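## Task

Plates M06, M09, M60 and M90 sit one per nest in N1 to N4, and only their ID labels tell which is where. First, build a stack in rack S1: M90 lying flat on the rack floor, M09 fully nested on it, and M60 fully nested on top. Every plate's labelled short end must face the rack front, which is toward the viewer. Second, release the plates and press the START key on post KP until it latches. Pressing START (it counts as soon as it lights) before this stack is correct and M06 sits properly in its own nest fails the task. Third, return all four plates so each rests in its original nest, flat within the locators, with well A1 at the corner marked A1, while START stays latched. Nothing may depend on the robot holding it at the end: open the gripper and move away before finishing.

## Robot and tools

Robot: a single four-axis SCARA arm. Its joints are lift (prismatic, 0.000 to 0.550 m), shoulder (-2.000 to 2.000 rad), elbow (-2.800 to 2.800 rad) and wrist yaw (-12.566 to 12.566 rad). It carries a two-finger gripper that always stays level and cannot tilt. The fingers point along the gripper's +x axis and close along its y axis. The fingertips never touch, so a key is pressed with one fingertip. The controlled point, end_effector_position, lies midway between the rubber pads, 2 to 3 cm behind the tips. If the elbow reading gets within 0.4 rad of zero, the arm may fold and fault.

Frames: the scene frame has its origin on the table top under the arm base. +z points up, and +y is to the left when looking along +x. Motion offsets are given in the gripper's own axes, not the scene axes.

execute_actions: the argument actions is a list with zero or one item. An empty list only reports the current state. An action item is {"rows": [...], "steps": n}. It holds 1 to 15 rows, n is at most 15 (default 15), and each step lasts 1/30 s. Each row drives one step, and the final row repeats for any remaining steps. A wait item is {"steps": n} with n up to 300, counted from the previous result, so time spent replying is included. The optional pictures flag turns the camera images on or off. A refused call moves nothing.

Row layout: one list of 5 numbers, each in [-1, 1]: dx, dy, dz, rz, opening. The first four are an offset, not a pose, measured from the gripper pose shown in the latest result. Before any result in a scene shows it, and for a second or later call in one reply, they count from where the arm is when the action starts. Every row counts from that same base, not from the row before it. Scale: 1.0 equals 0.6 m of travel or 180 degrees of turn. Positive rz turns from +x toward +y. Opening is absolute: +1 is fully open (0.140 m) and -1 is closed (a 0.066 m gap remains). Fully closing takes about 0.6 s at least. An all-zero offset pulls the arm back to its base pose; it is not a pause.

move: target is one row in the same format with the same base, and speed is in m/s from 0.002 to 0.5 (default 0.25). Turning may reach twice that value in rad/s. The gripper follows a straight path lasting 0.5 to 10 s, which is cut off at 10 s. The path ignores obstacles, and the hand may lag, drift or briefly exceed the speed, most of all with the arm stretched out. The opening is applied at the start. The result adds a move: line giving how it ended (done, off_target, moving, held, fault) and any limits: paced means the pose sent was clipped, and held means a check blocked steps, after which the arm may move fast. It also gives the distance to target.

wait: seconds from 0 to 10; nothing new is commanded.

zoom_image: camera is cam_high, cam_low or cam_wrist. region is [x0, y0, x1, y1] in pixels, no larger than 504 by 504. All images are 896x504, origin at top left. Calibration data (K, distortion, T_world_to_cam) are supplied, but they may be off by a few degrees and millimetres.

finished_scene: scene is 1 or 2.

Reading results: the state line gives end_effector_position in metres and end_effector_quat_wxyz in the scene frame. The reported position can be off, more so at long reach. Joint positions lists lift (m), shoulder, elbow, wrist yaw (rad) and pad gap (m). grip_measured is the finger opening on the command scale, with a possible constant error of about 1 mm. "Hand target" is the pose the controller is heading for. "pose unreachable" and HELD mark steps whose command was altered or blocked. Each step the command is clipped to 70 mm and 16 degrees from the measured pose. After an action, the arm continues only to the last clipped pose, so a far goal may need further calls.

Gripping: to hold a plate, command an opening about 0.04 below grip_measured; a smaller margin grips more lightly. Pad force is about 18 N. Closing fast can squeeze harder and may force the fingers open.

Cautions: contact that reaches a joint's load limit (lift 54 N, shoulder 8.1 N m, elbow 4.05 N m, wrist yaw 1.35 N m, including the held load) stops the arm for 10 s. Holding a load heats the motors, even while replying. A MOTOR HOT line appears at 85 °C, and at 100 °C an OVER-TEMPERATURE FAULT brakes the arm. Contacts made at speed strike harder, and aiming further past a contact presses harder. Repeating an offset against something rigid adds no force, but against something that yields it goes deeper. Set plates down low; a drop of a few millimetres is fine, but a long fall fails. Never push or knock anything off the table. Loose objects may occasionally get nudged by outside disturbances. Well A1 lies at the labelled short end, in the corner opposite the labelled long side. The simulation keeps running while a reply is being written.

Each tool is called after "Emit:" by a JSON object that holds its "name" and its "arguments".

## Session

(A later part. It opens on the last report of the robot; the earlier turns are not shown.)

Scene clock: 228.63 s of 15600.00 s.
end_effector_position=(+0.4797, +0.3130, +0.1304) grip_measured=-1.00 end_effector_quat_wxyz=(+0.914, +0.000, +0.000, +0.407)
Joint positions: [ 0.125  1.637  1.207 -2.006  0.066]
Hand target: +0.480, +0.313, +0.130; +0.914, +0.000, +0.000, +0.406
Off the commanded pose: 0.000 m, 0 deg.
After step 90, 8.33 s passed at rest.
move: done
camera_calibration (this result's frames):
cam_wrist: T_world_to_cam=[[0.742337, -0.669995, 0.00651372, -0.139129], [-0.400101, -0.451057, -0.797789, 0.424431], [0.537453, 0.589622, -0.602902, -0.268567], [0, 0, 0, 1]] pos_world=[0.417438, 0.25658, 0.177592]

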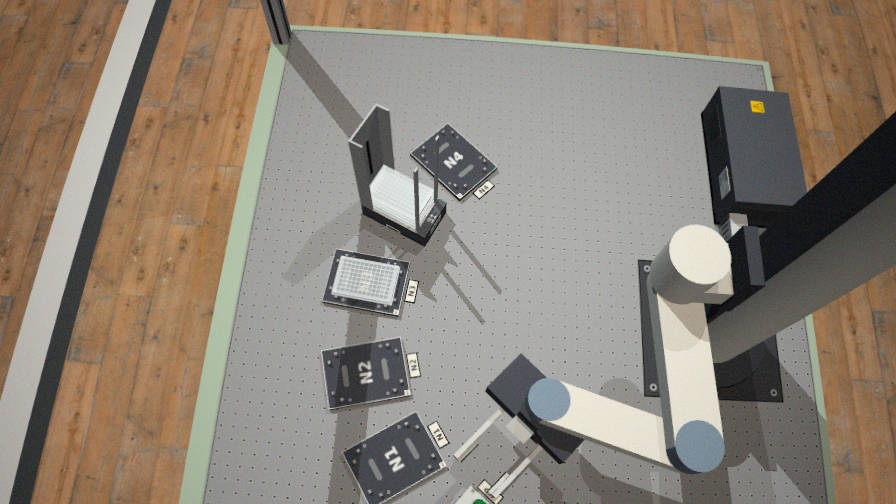

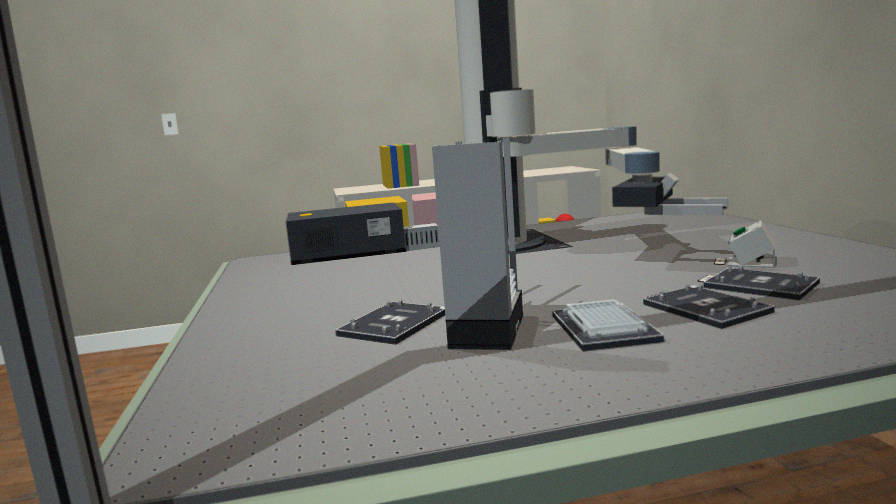

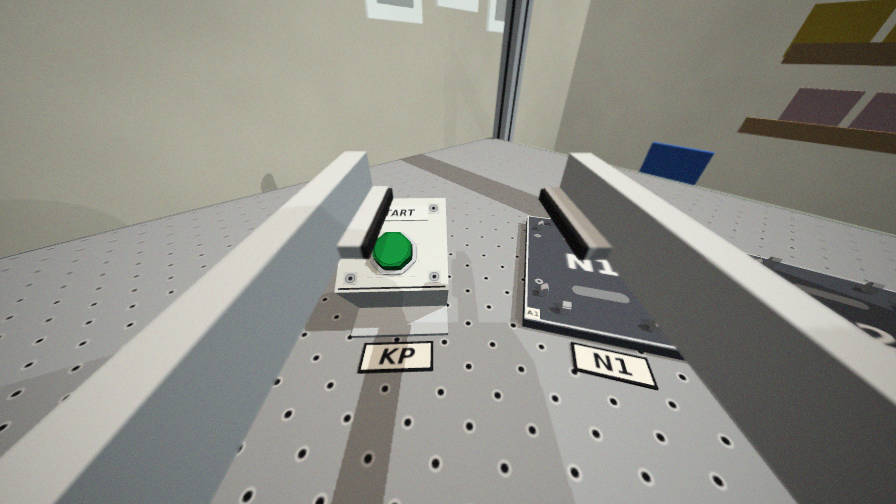

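Emit:
{"name": "move", "arguments": {"target": [0.048,0.005,-0.05,0,-1], "speed": 0.04}}

Emit:
{"name": "move", "arguments": {"target": [0,0,-0.02,0,-1], "speed": 0.012}}

Scene clock: 233.83 s of 15600.00 s.
end_effector_position=(+0.4966, +0.3365, +0.1003) grip_measured=-1.00 end_effector_quat_wxyz=(+0.913, +0.000, +0.000, +0.407)
Joint positions: [ 0.095  1.597  1.346 -2.104  0.066]
Hand target: +0.497, +0.336, +0.100; +0.914, +0.000, +0.000, +0.407
Off the commanded pose: 0.000 m, 0 deg.
After step 90, 0.93 s passed at rest.
move: done
camera_calibration (this result's frames):
cam_wrist: T_world_to_cam=[[0.74264, -0.66966, 0.00651372, -0.136034], [-0.399897, -0.451238, -0.797789, 0.417795], [0.537186, 0.589865, -0.602902, -0.309615], [0, 0, 0, 1]] pos_world=[0.43442, 0.28006, 0.147531]

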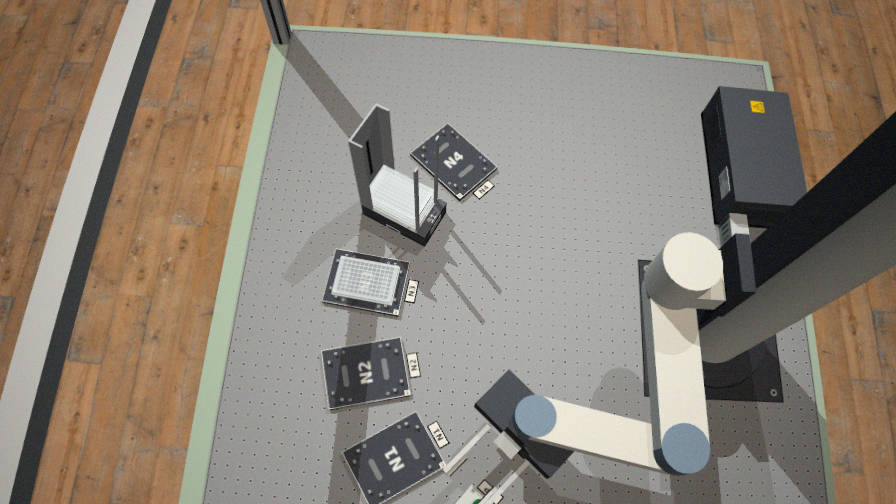

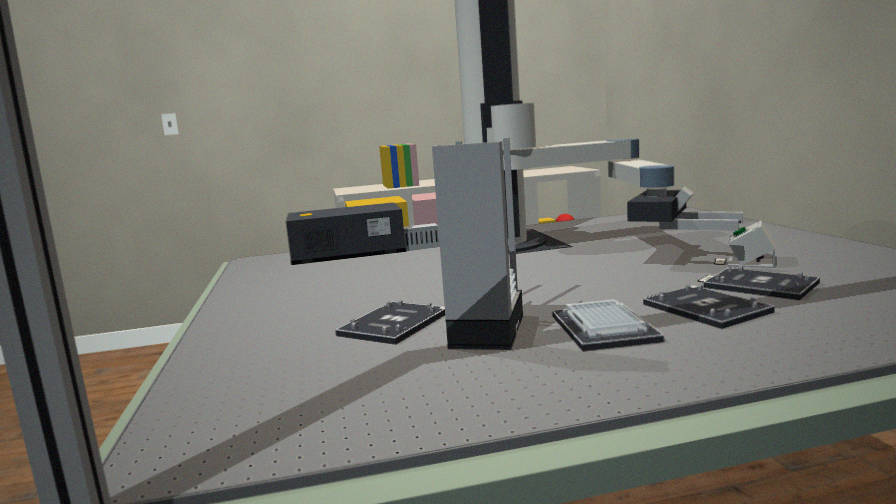

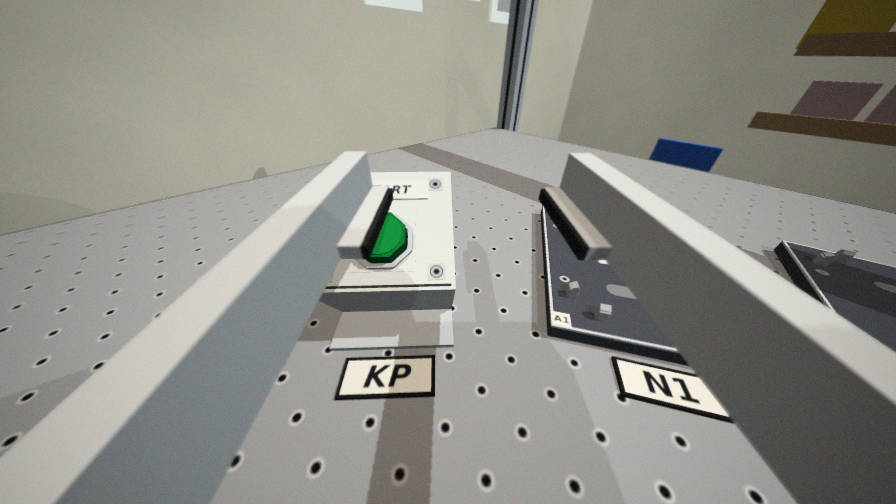

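Scene clock: 235.07 s of 15600.00 s.
end_effector_position=(+0.4966, +0.3365, +0.0883) grip_measured=-1.00 end_effector_quat_wxyz=(+0.913, +0.000, +0.000, +0.407)
Joint positions: [ 0.083  1.597  1.346 -2.104  0.066]
Hand target: +0.497, +0.336, +0.088; +0.913, +0.000, +0.000, +0.407
Off the commanded pose: 0.000 m, 0 deg.
move: done
camera_calibration (this result's frames):
cam_wrist: T_world_to_cam=[[0.742636, -0.669664, 0.00651372, -0.135952], [-0.3999, -0.451236, -0.797789, 0.40822], [0.53719, 0.589861, -0.602902, -0.31685], [0, 0, 0, 1]] pos_world=[0.434418, 0.280058, 0.135529]

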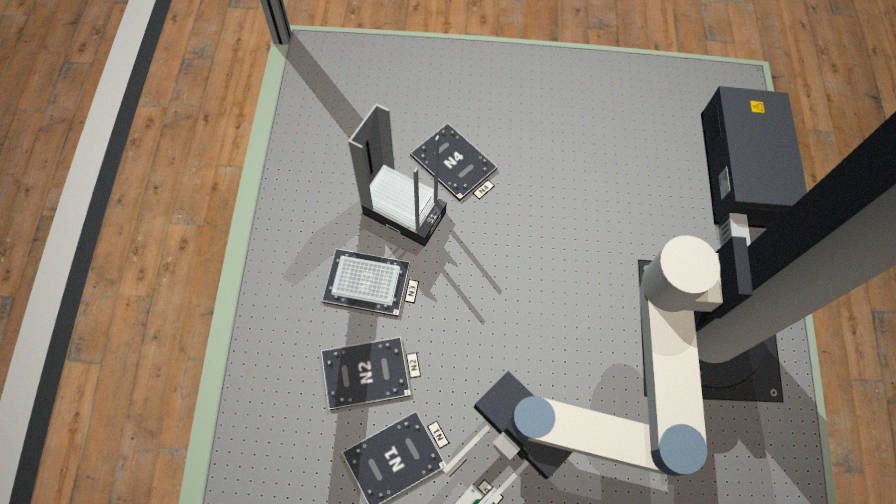

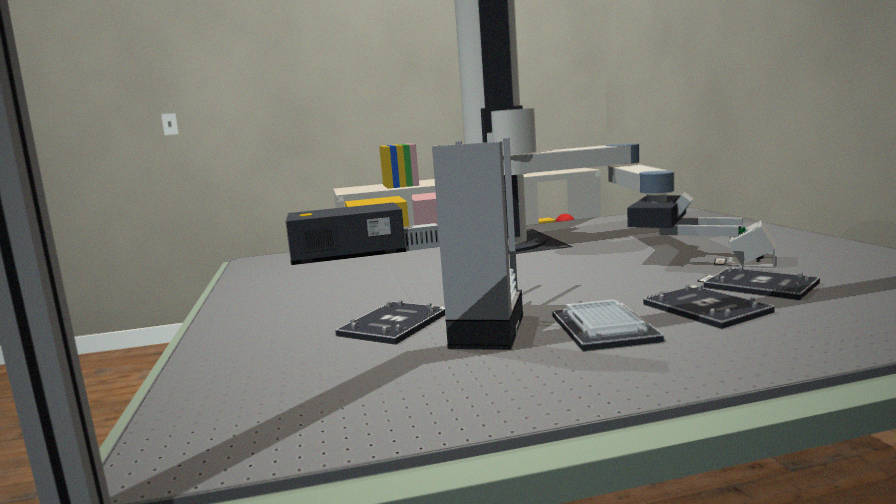

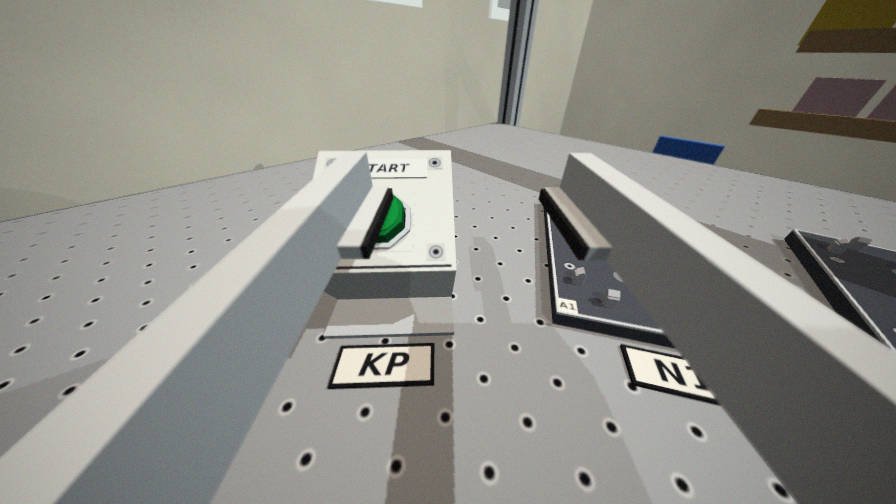

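Emit:
{"name": "move", "arguments": {"target": [0.02,0.007,0,0,-1], "speed": 0.02}}

Emit:
{"name": "move", "arguments": {"target": [0,0,-0.015,0,-1], "speed": 0.012}}

Scene clock: 240.43 s of 15600.00 s.
end_effector_position=(+0.5017, +0.3476, +0.0884) grip_measured=-1.00 end_effector_quat_wxyz=(+0.914, +0.000, +0.000, +0.406)
Joint positions: [ 0.083  1.586  1.404 -2.154  0.066]
Hand target: +0.502, +0.348, +0.088; +0.913, +0.000, +0.000, +0.407
Off the commanded pose: 0.001 m, 0 deg.
After step 90, 1.50 s passed at rest.
move: done
camera_calibration (this result's frames):
cam_wrist: T_world_to_cam=[[0.741363, -0.671073, 0.00651372, -0.131144], [-0.400756, -0.450476, -0.797789, 0.415545], [0.538309, 0.588841, -0.602902, -0.326301], [0, 0, 0, 1]] pos_world=[0.439407, 0.291325, 0.135644]

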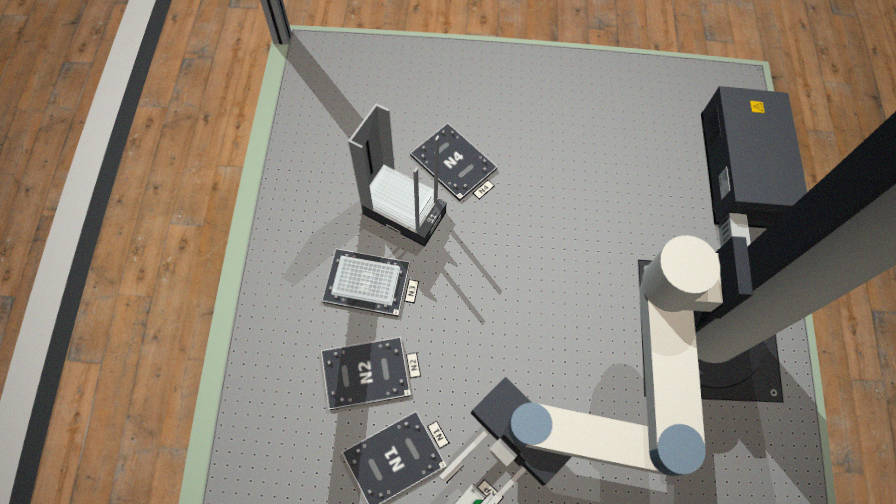

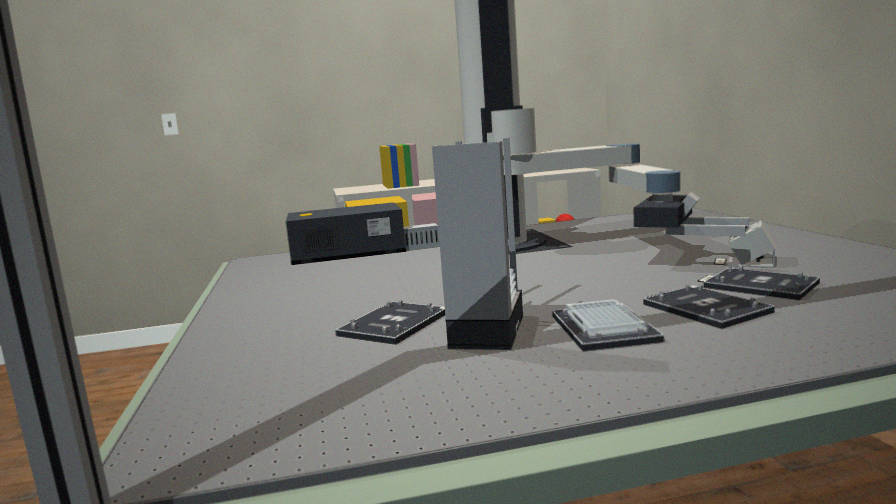

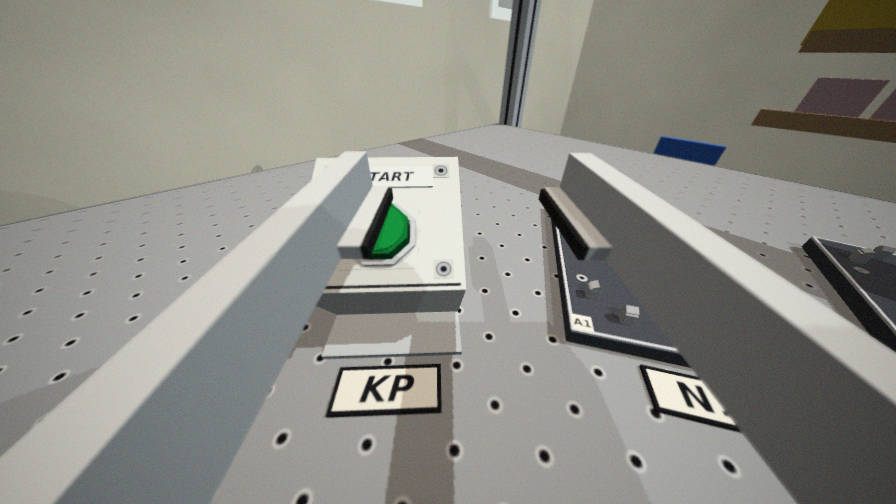

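Scene clock: 250.90 s of 15600.00 s.
end_effector_position=(+0.5020, +0.3481, +0.0860) grip_measured=-1.00 end_effector_quat_wxyz=(+0.914, +0.000, +0.000, +0.405)
Joint positions: [ 0.081  1.586  1.406 -2.158  0.066]
Hand target: +0.502, +0.348, +0.086; +0.914, +0.000, +0.000, +0.406
Off the commanded pose: 0.007 m, 0 deg.
TORQUE FAULT: the external load on joint 1 (lift) reached its load limit, and the arm stopped for 10 seconds. The arm's remaining commands of this call were not run. The arm holds where it stopped, with its grip as last carried out, and accepts commands again: back off and push less far. The arm stops again, at the same cost, whenever a joint's load reaches its limit.
move: fault
camera_calibration (this result's frames):
cam_wrist: T_world_to_cam=[[0.740418, -0.672115, 0.00651372, -0.130188], [-0.401389, -0.449911, -0.797789, 0.414093], [0.539136, 0.588083, -0.602902, -0.328358], [0, 0, 0, 1]] pos_world=[0.439636, 0.291905, 0.133239]

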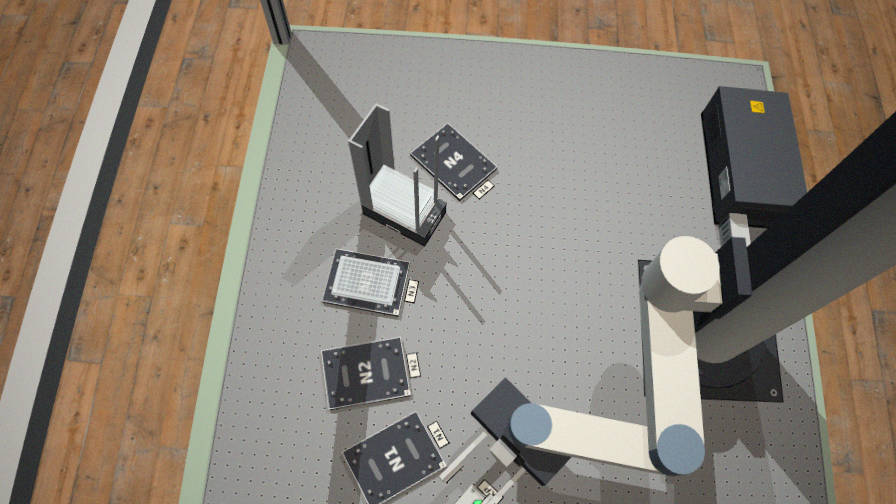

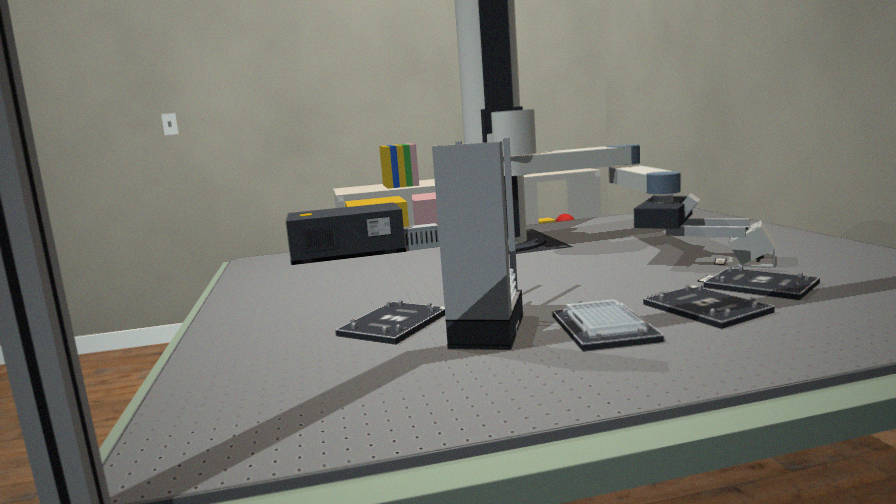

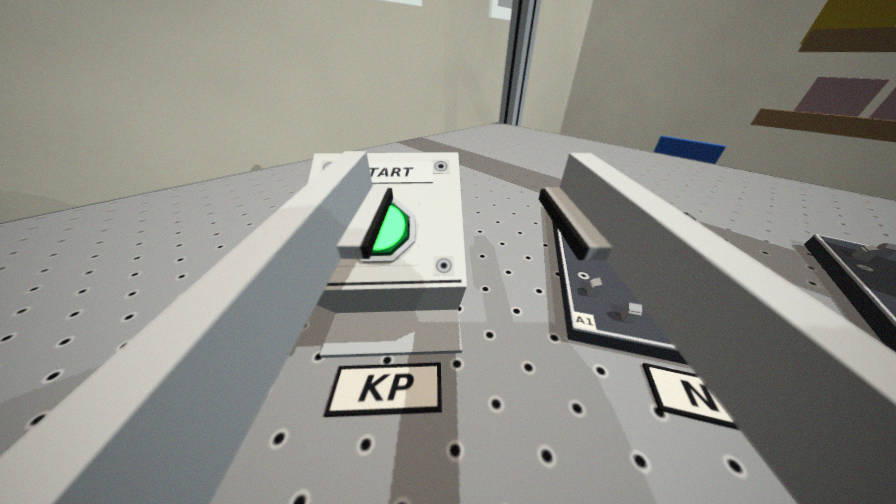

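Emit:
{"name": "move", "arguments": {"target": [-0.05,0,0.06,0,-1], "speed": 0.06}}

Scene clock: 253.47 s of 15600.00 s.
end_effector_position=(+0.4819, +0.3258, +0.1221) grip_measured=-1.00 end_effector_quat_wxyz=(+0.914, +0.000, +0.000, +0.405)
Joint positions: [ 0.117  1.643  1.258 -2.067  0.066]
Hand target: +0.482, +0.326, +0.122; +0.914, +0.000, +0.000, +0.405
Off the commanded pose: 0.000 m, 0 deg.
move: done
camera_calibration (this result's frames):
cam_wrist: T_world_to_cam=[[0.740131, -0.672431, 0.00651372, -0.130326], [-0.401581, -0.44974, -0.797789, 0.424798], [0.539387, 0.587852, -0.602902, -0.282711], [0, 0, 0, 1]] pos_world=[0.41954, 0.269605, 0.169301]

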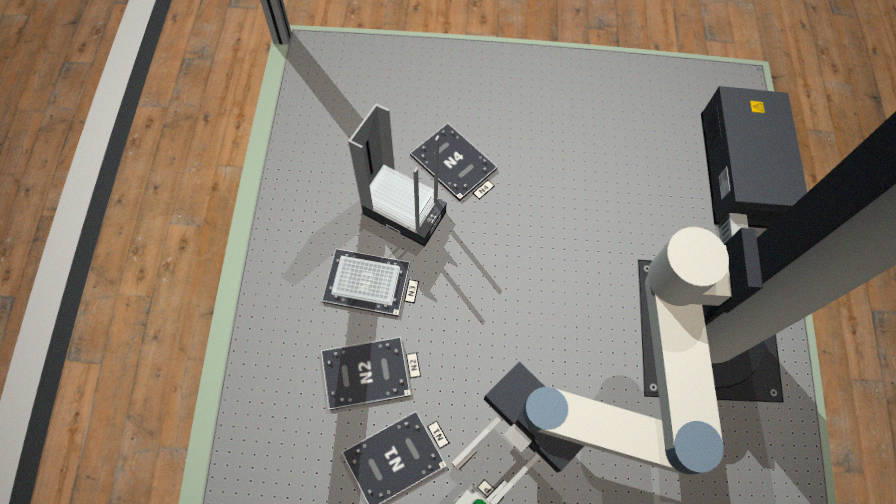

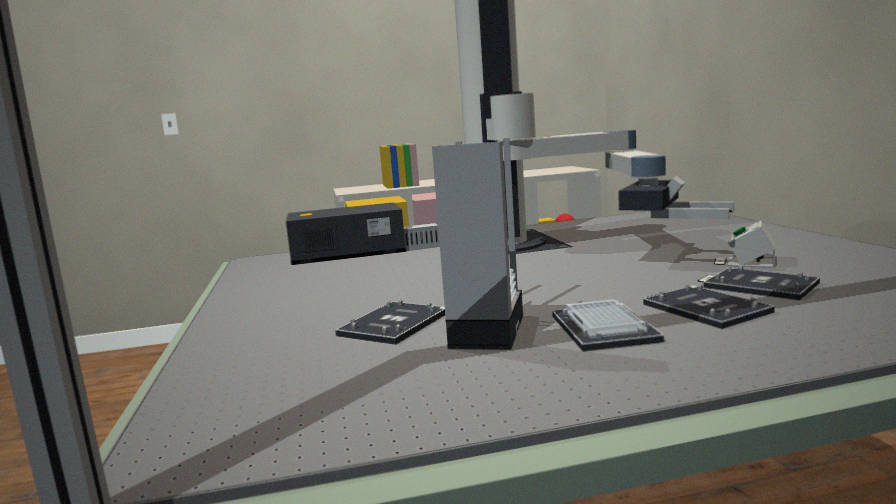

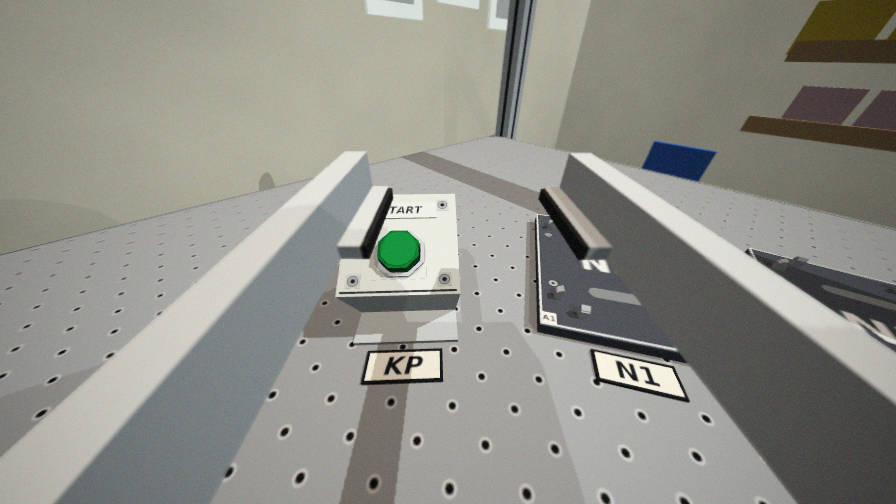

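Emit:
{"name": "move", "arguments": {"target": [0.037,-0.01,-0.054,0,-1], "speed": 0.04}}

Emit:
{"name": "move", "arguments": {"target": [0,0,-0.008,0,-1], "speed": 0.006}}

Scene clock: 258.17 s of 15600.00 s.
end_effector_position=(+0.5012, +0.3382, +0.0898) grip_measured=-1.00 end_effector_quat_wxyz=(+0.914, +0.000, +0.000, +0.406)
Joint positions: [ 0.085  1.583  1.368 -2.116  0.066]
Hand target: +0.501, +0.338, +0.090; +0.914, +0.000, +0.000, +0.405
Off the commanded pose: 0.000 m, 0 deg.
After step 90, 0.47 s passed at rest.
move: done
camera_calibration (this result's frames):
cam_wrist: T_world_to_cam=[[0.740623, -0.671889, 0.00651372, -0.136426], [-0.401252, -0.450034, -0.797789, 0.41225], [0.538957, 0.588247, -0.602902, -0.319793], [0, 0, 0, 1]] pos_world=[0.438811, 0.28198, 0.136974]

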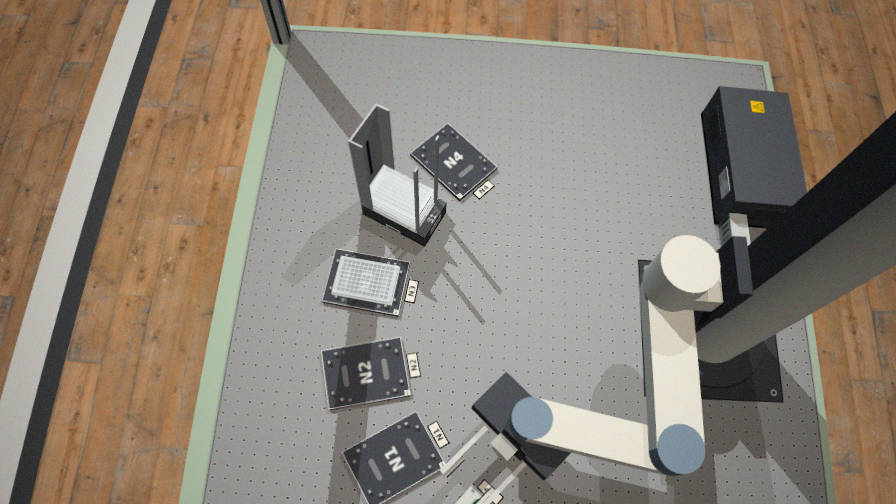

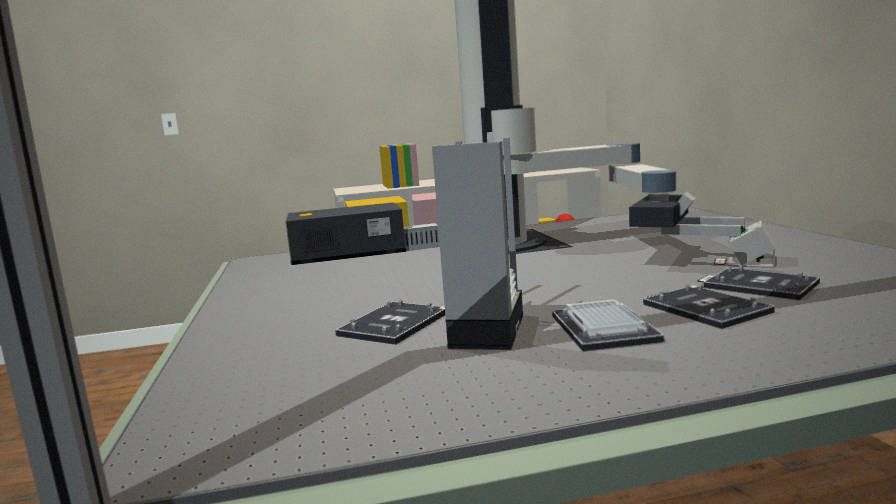

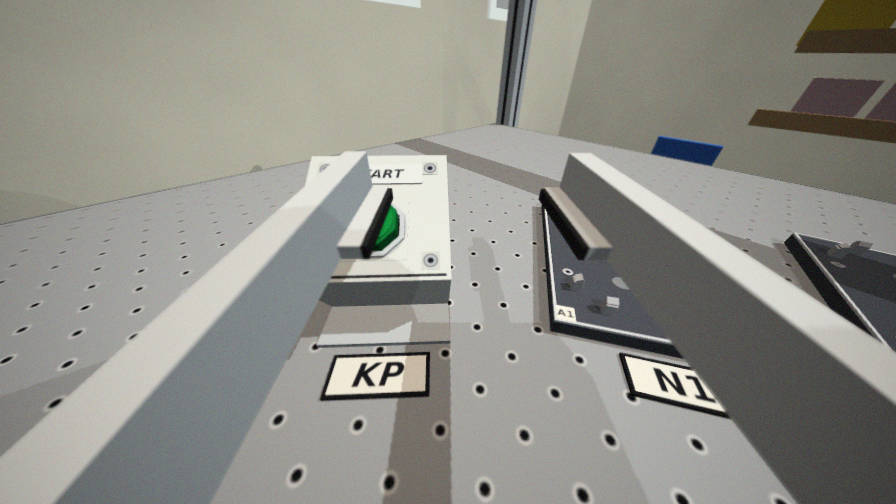

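Scene clock: 259.20 s of 15600.00 s.
end_effector_position=(+0.5011, +0.3383, +0.0853) grip_measured=-1.00 end_effector_quat_wxyz=(+0.914, +0.000, +0.000, +0.406)
Joint positions: [ 0.08   1.583  1.368 -2.115  0.066]
Hand target: +0.501, +0.338, +0.085; +0.914, +0.000, +0.000, +0.406
Off the commanded pose: 0.000 m, 0 deg.
move: done
camera_calibration (this result's frames):
cam_wrist: T_world_to_cam=[[0.741085, -0.67138, 0.00651372, -0.136681], [-0.400942, -0.45031, -0.797789, 0.408627], [0.538552, 0.588618, -0.602902, -0.322442], [0, 0, 0, 1]] pos_world=[0.438779, 0.282039, 0.132487]

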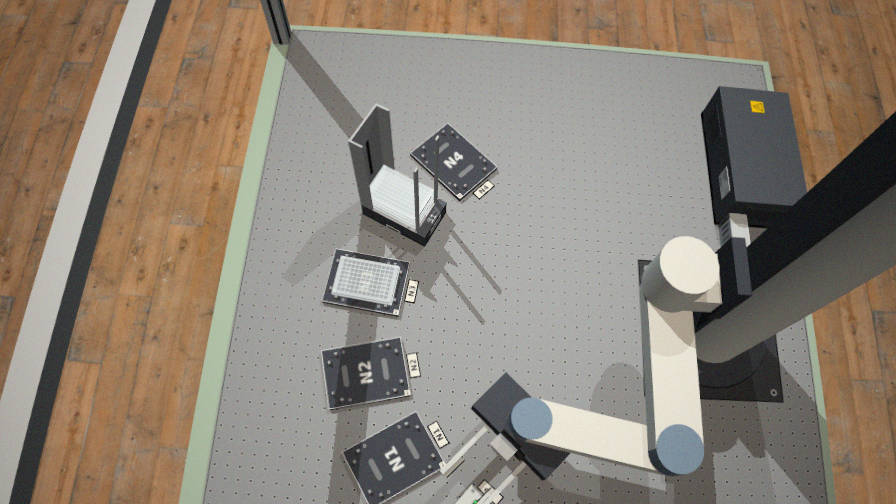

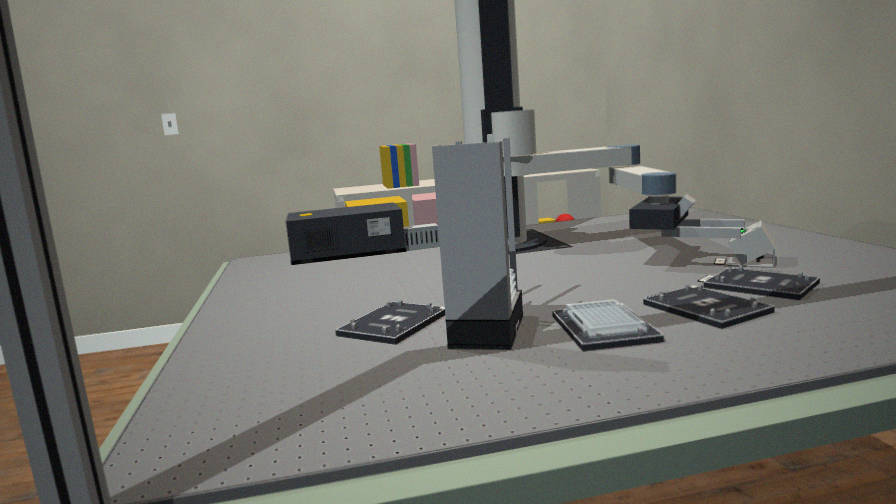

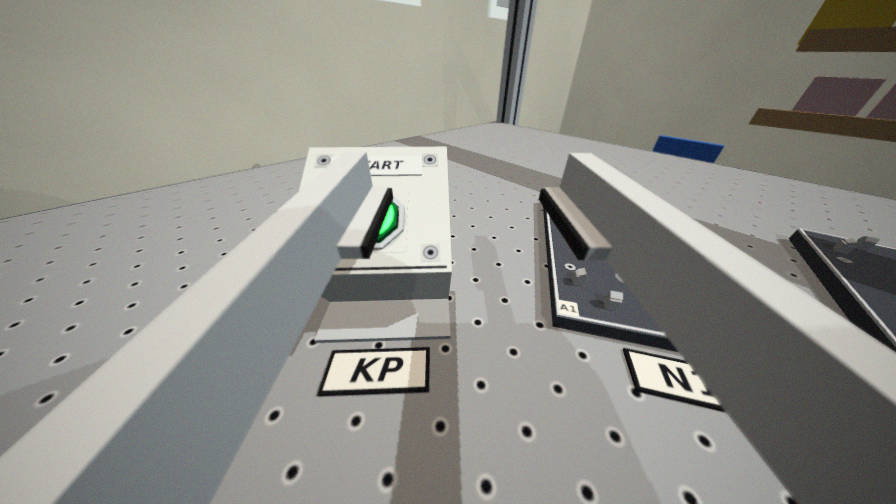

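Emit:
{"name": "move", "arguments": {"target": [0,0,-0.0025,0,-1], "speed": 0.003}}

Emit:
{"name": "move", "arguments": {"target": [-0.03,0,0.04,0,-1], "speed": 0.06}}

Scene clock: 262.57 s of 15600.00 s.
end_effector_position=(+0.5011, +0.3383, +0.0841) grip_measured=-1.00 end_effector_quat_wxyz=(+0.914, +0.000, +0.000, +0.406)
Joint positions: [ 0.079  1.583  1.368 -2.115  0.066]
Hand target: +0.501, +0.338, +0.084; +0.914, +0.000, +0.000, +0.406
Off the commanded pose: 0.000 m, 0 deg.
move: done
camera_calibration (this result's frames):
cam_wrist: T_world_to_cam=[[0.7413, -0.671142, 0.00651372, -0.136829], [-0.400798, -0.450438, -0.797789, 0.407673], [0.538363, 0.58879, -0.602902, -0.323079], [0, 0, 0, 1]] pos_world=[0.438759, 0.282025, 0.131343]

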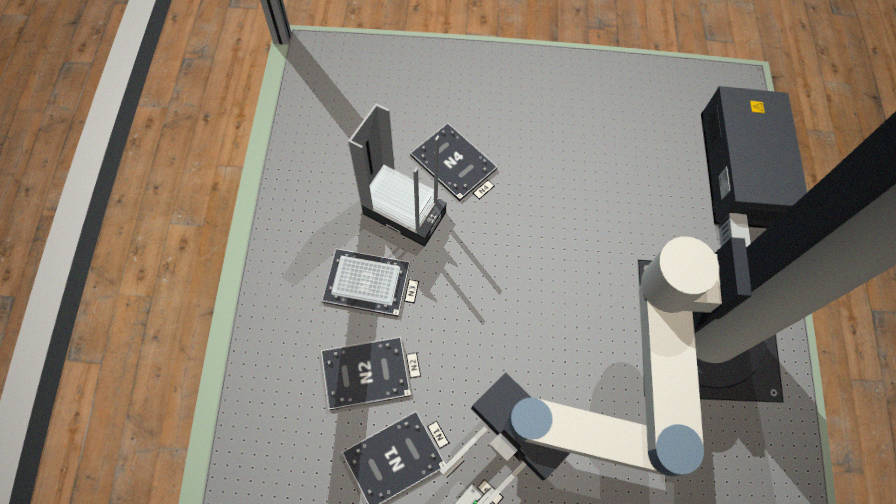

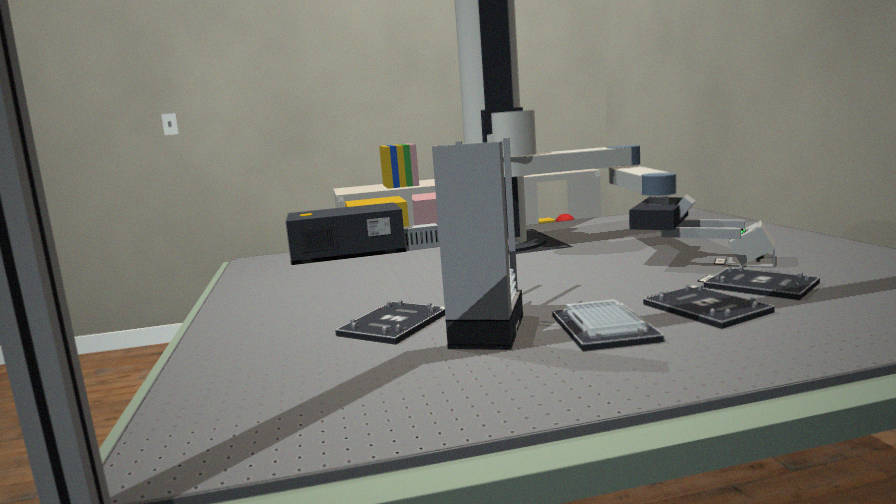

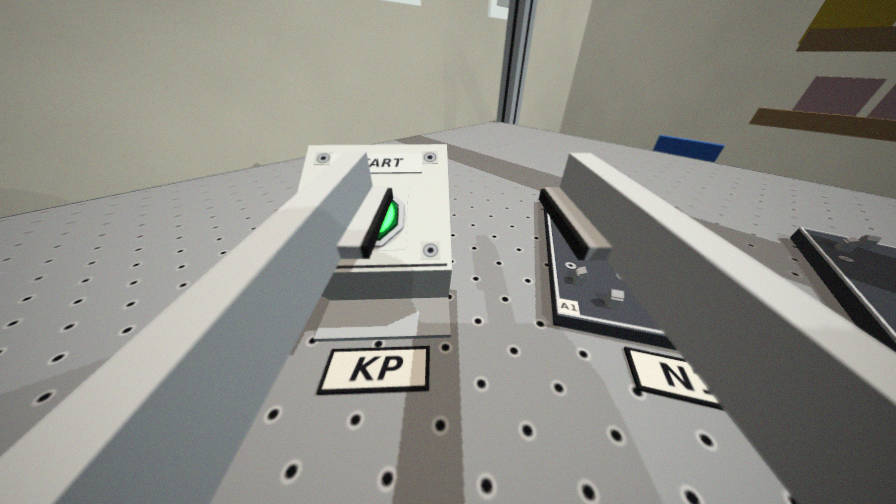

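Scene clock: 263.33 s of 15600.00 s.
end_effector_position=(+0.4891, +0.3249, +0.1082) grip_measured=-1.00 end_effector_quat_wxyz=(+0.914, +0.000, +0.000, +0.406)
Joint positions: [ 0.103  1.616  1.279 -2.059  0.066]
Hand target: +0.489, +0.325, +0.108; +0.914, +0.000, +0.000, +0.406
Off the commanded pose: 0.000 m, 0 deg.
move: done
camera_calibration (this result's frames):
cam_wrist: T_world_to_cam=[[0.741024, -0.671447, 0.00651372, -0.136878], [-0.400983, -0.450273, -0.797789, 0.416041], [0.538605, 0.588569, -0.602902, -0.294242], [0, 0, 0, 1]] pos_world=[0.426736, 0.268607, 0.155405]

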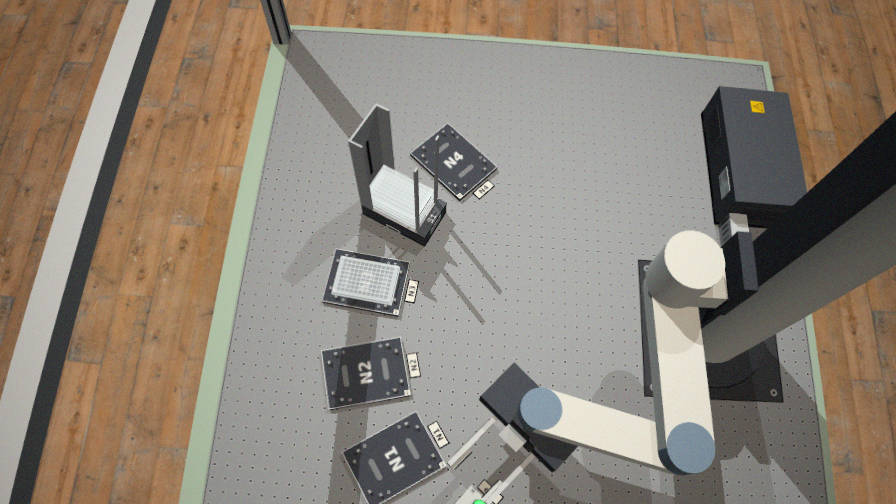

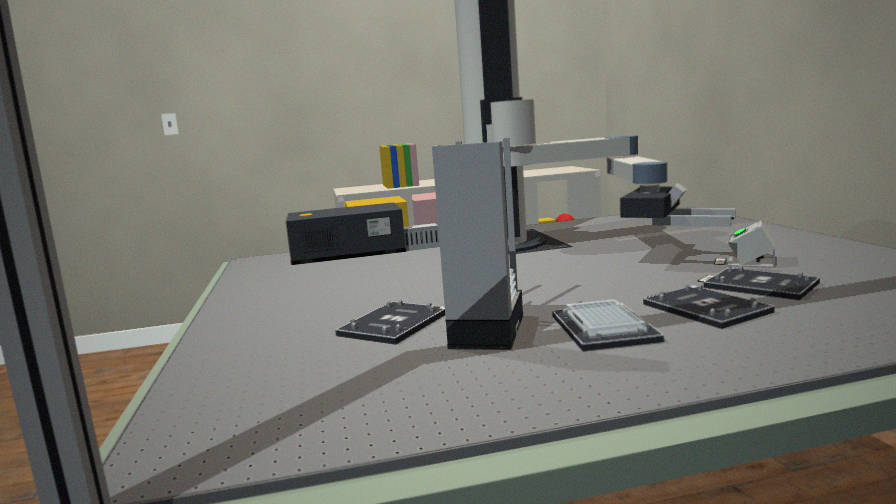

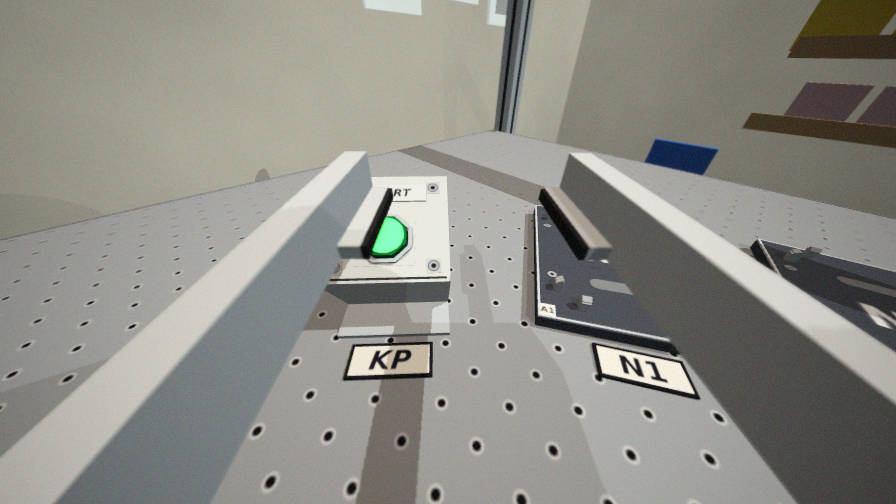

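Emit:
{"name": "move", "arguments": {"target": [-0.5431,-0.6183,-0.013,-0.4097,0.05], "speed": 0.3}}

Scene clock: 269.60 s of 15600.00 s.
end_effector_position=(+0.5458, -0.1657, +0.1005) grip_measured=+0.05 end_effector_quat_wxyz=(+0.975, +0.000, +0.000, -0.224)
Joint positions: [ 0.095  0.505  1.065 -2.021  0.105]
Hand target: +0.546, -0.166, +0.100; +0.975, +0.000, +0.000, -0.224
Off the commanded pose: 0.000 m, 0 deg.
After step 90, 0.73 s passed at rest.
move: done
camera_calibration (this result's frames):
cam_wrist: T_world_to_cam=[[-0.43716, -0.89936, 0.00651372, 0.0969947], [-0.544521, 0.258902, -0.797789, 0.407571], [0.715813, -0.352308, -0.602902, -0.293355], [0, 0, 0, 1]] pos_world=[0.474321, -0.121639, 0.147659]

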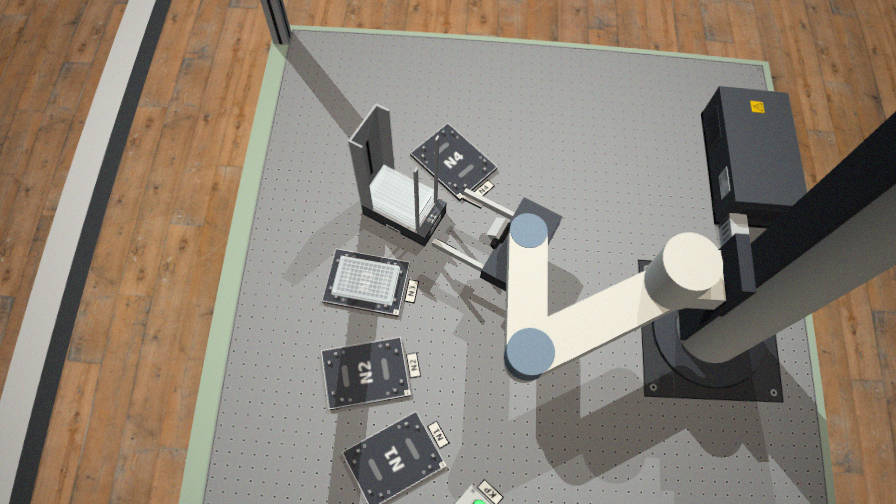

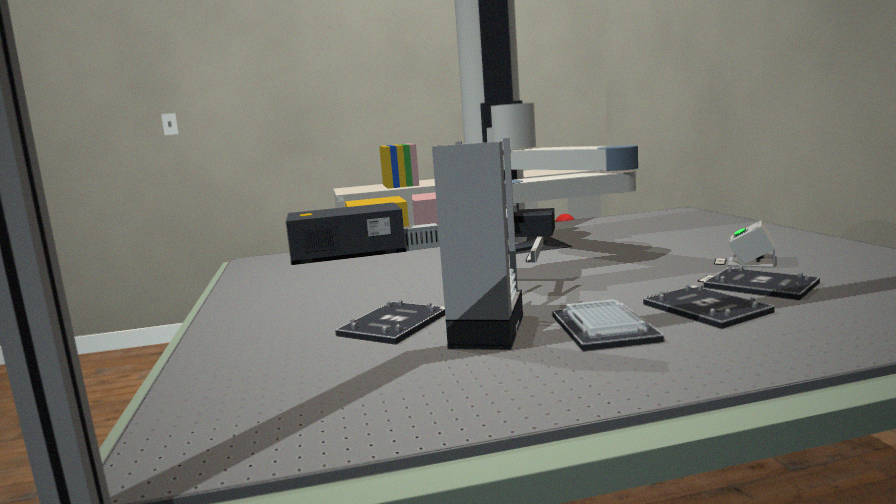

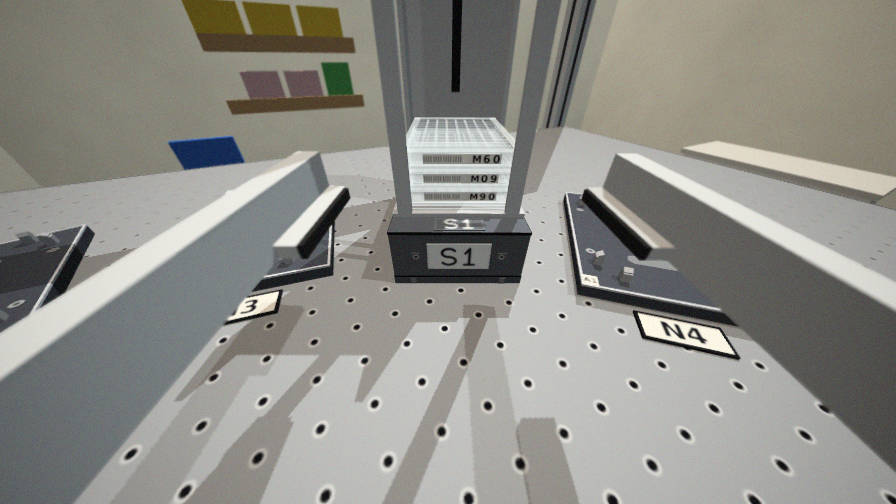

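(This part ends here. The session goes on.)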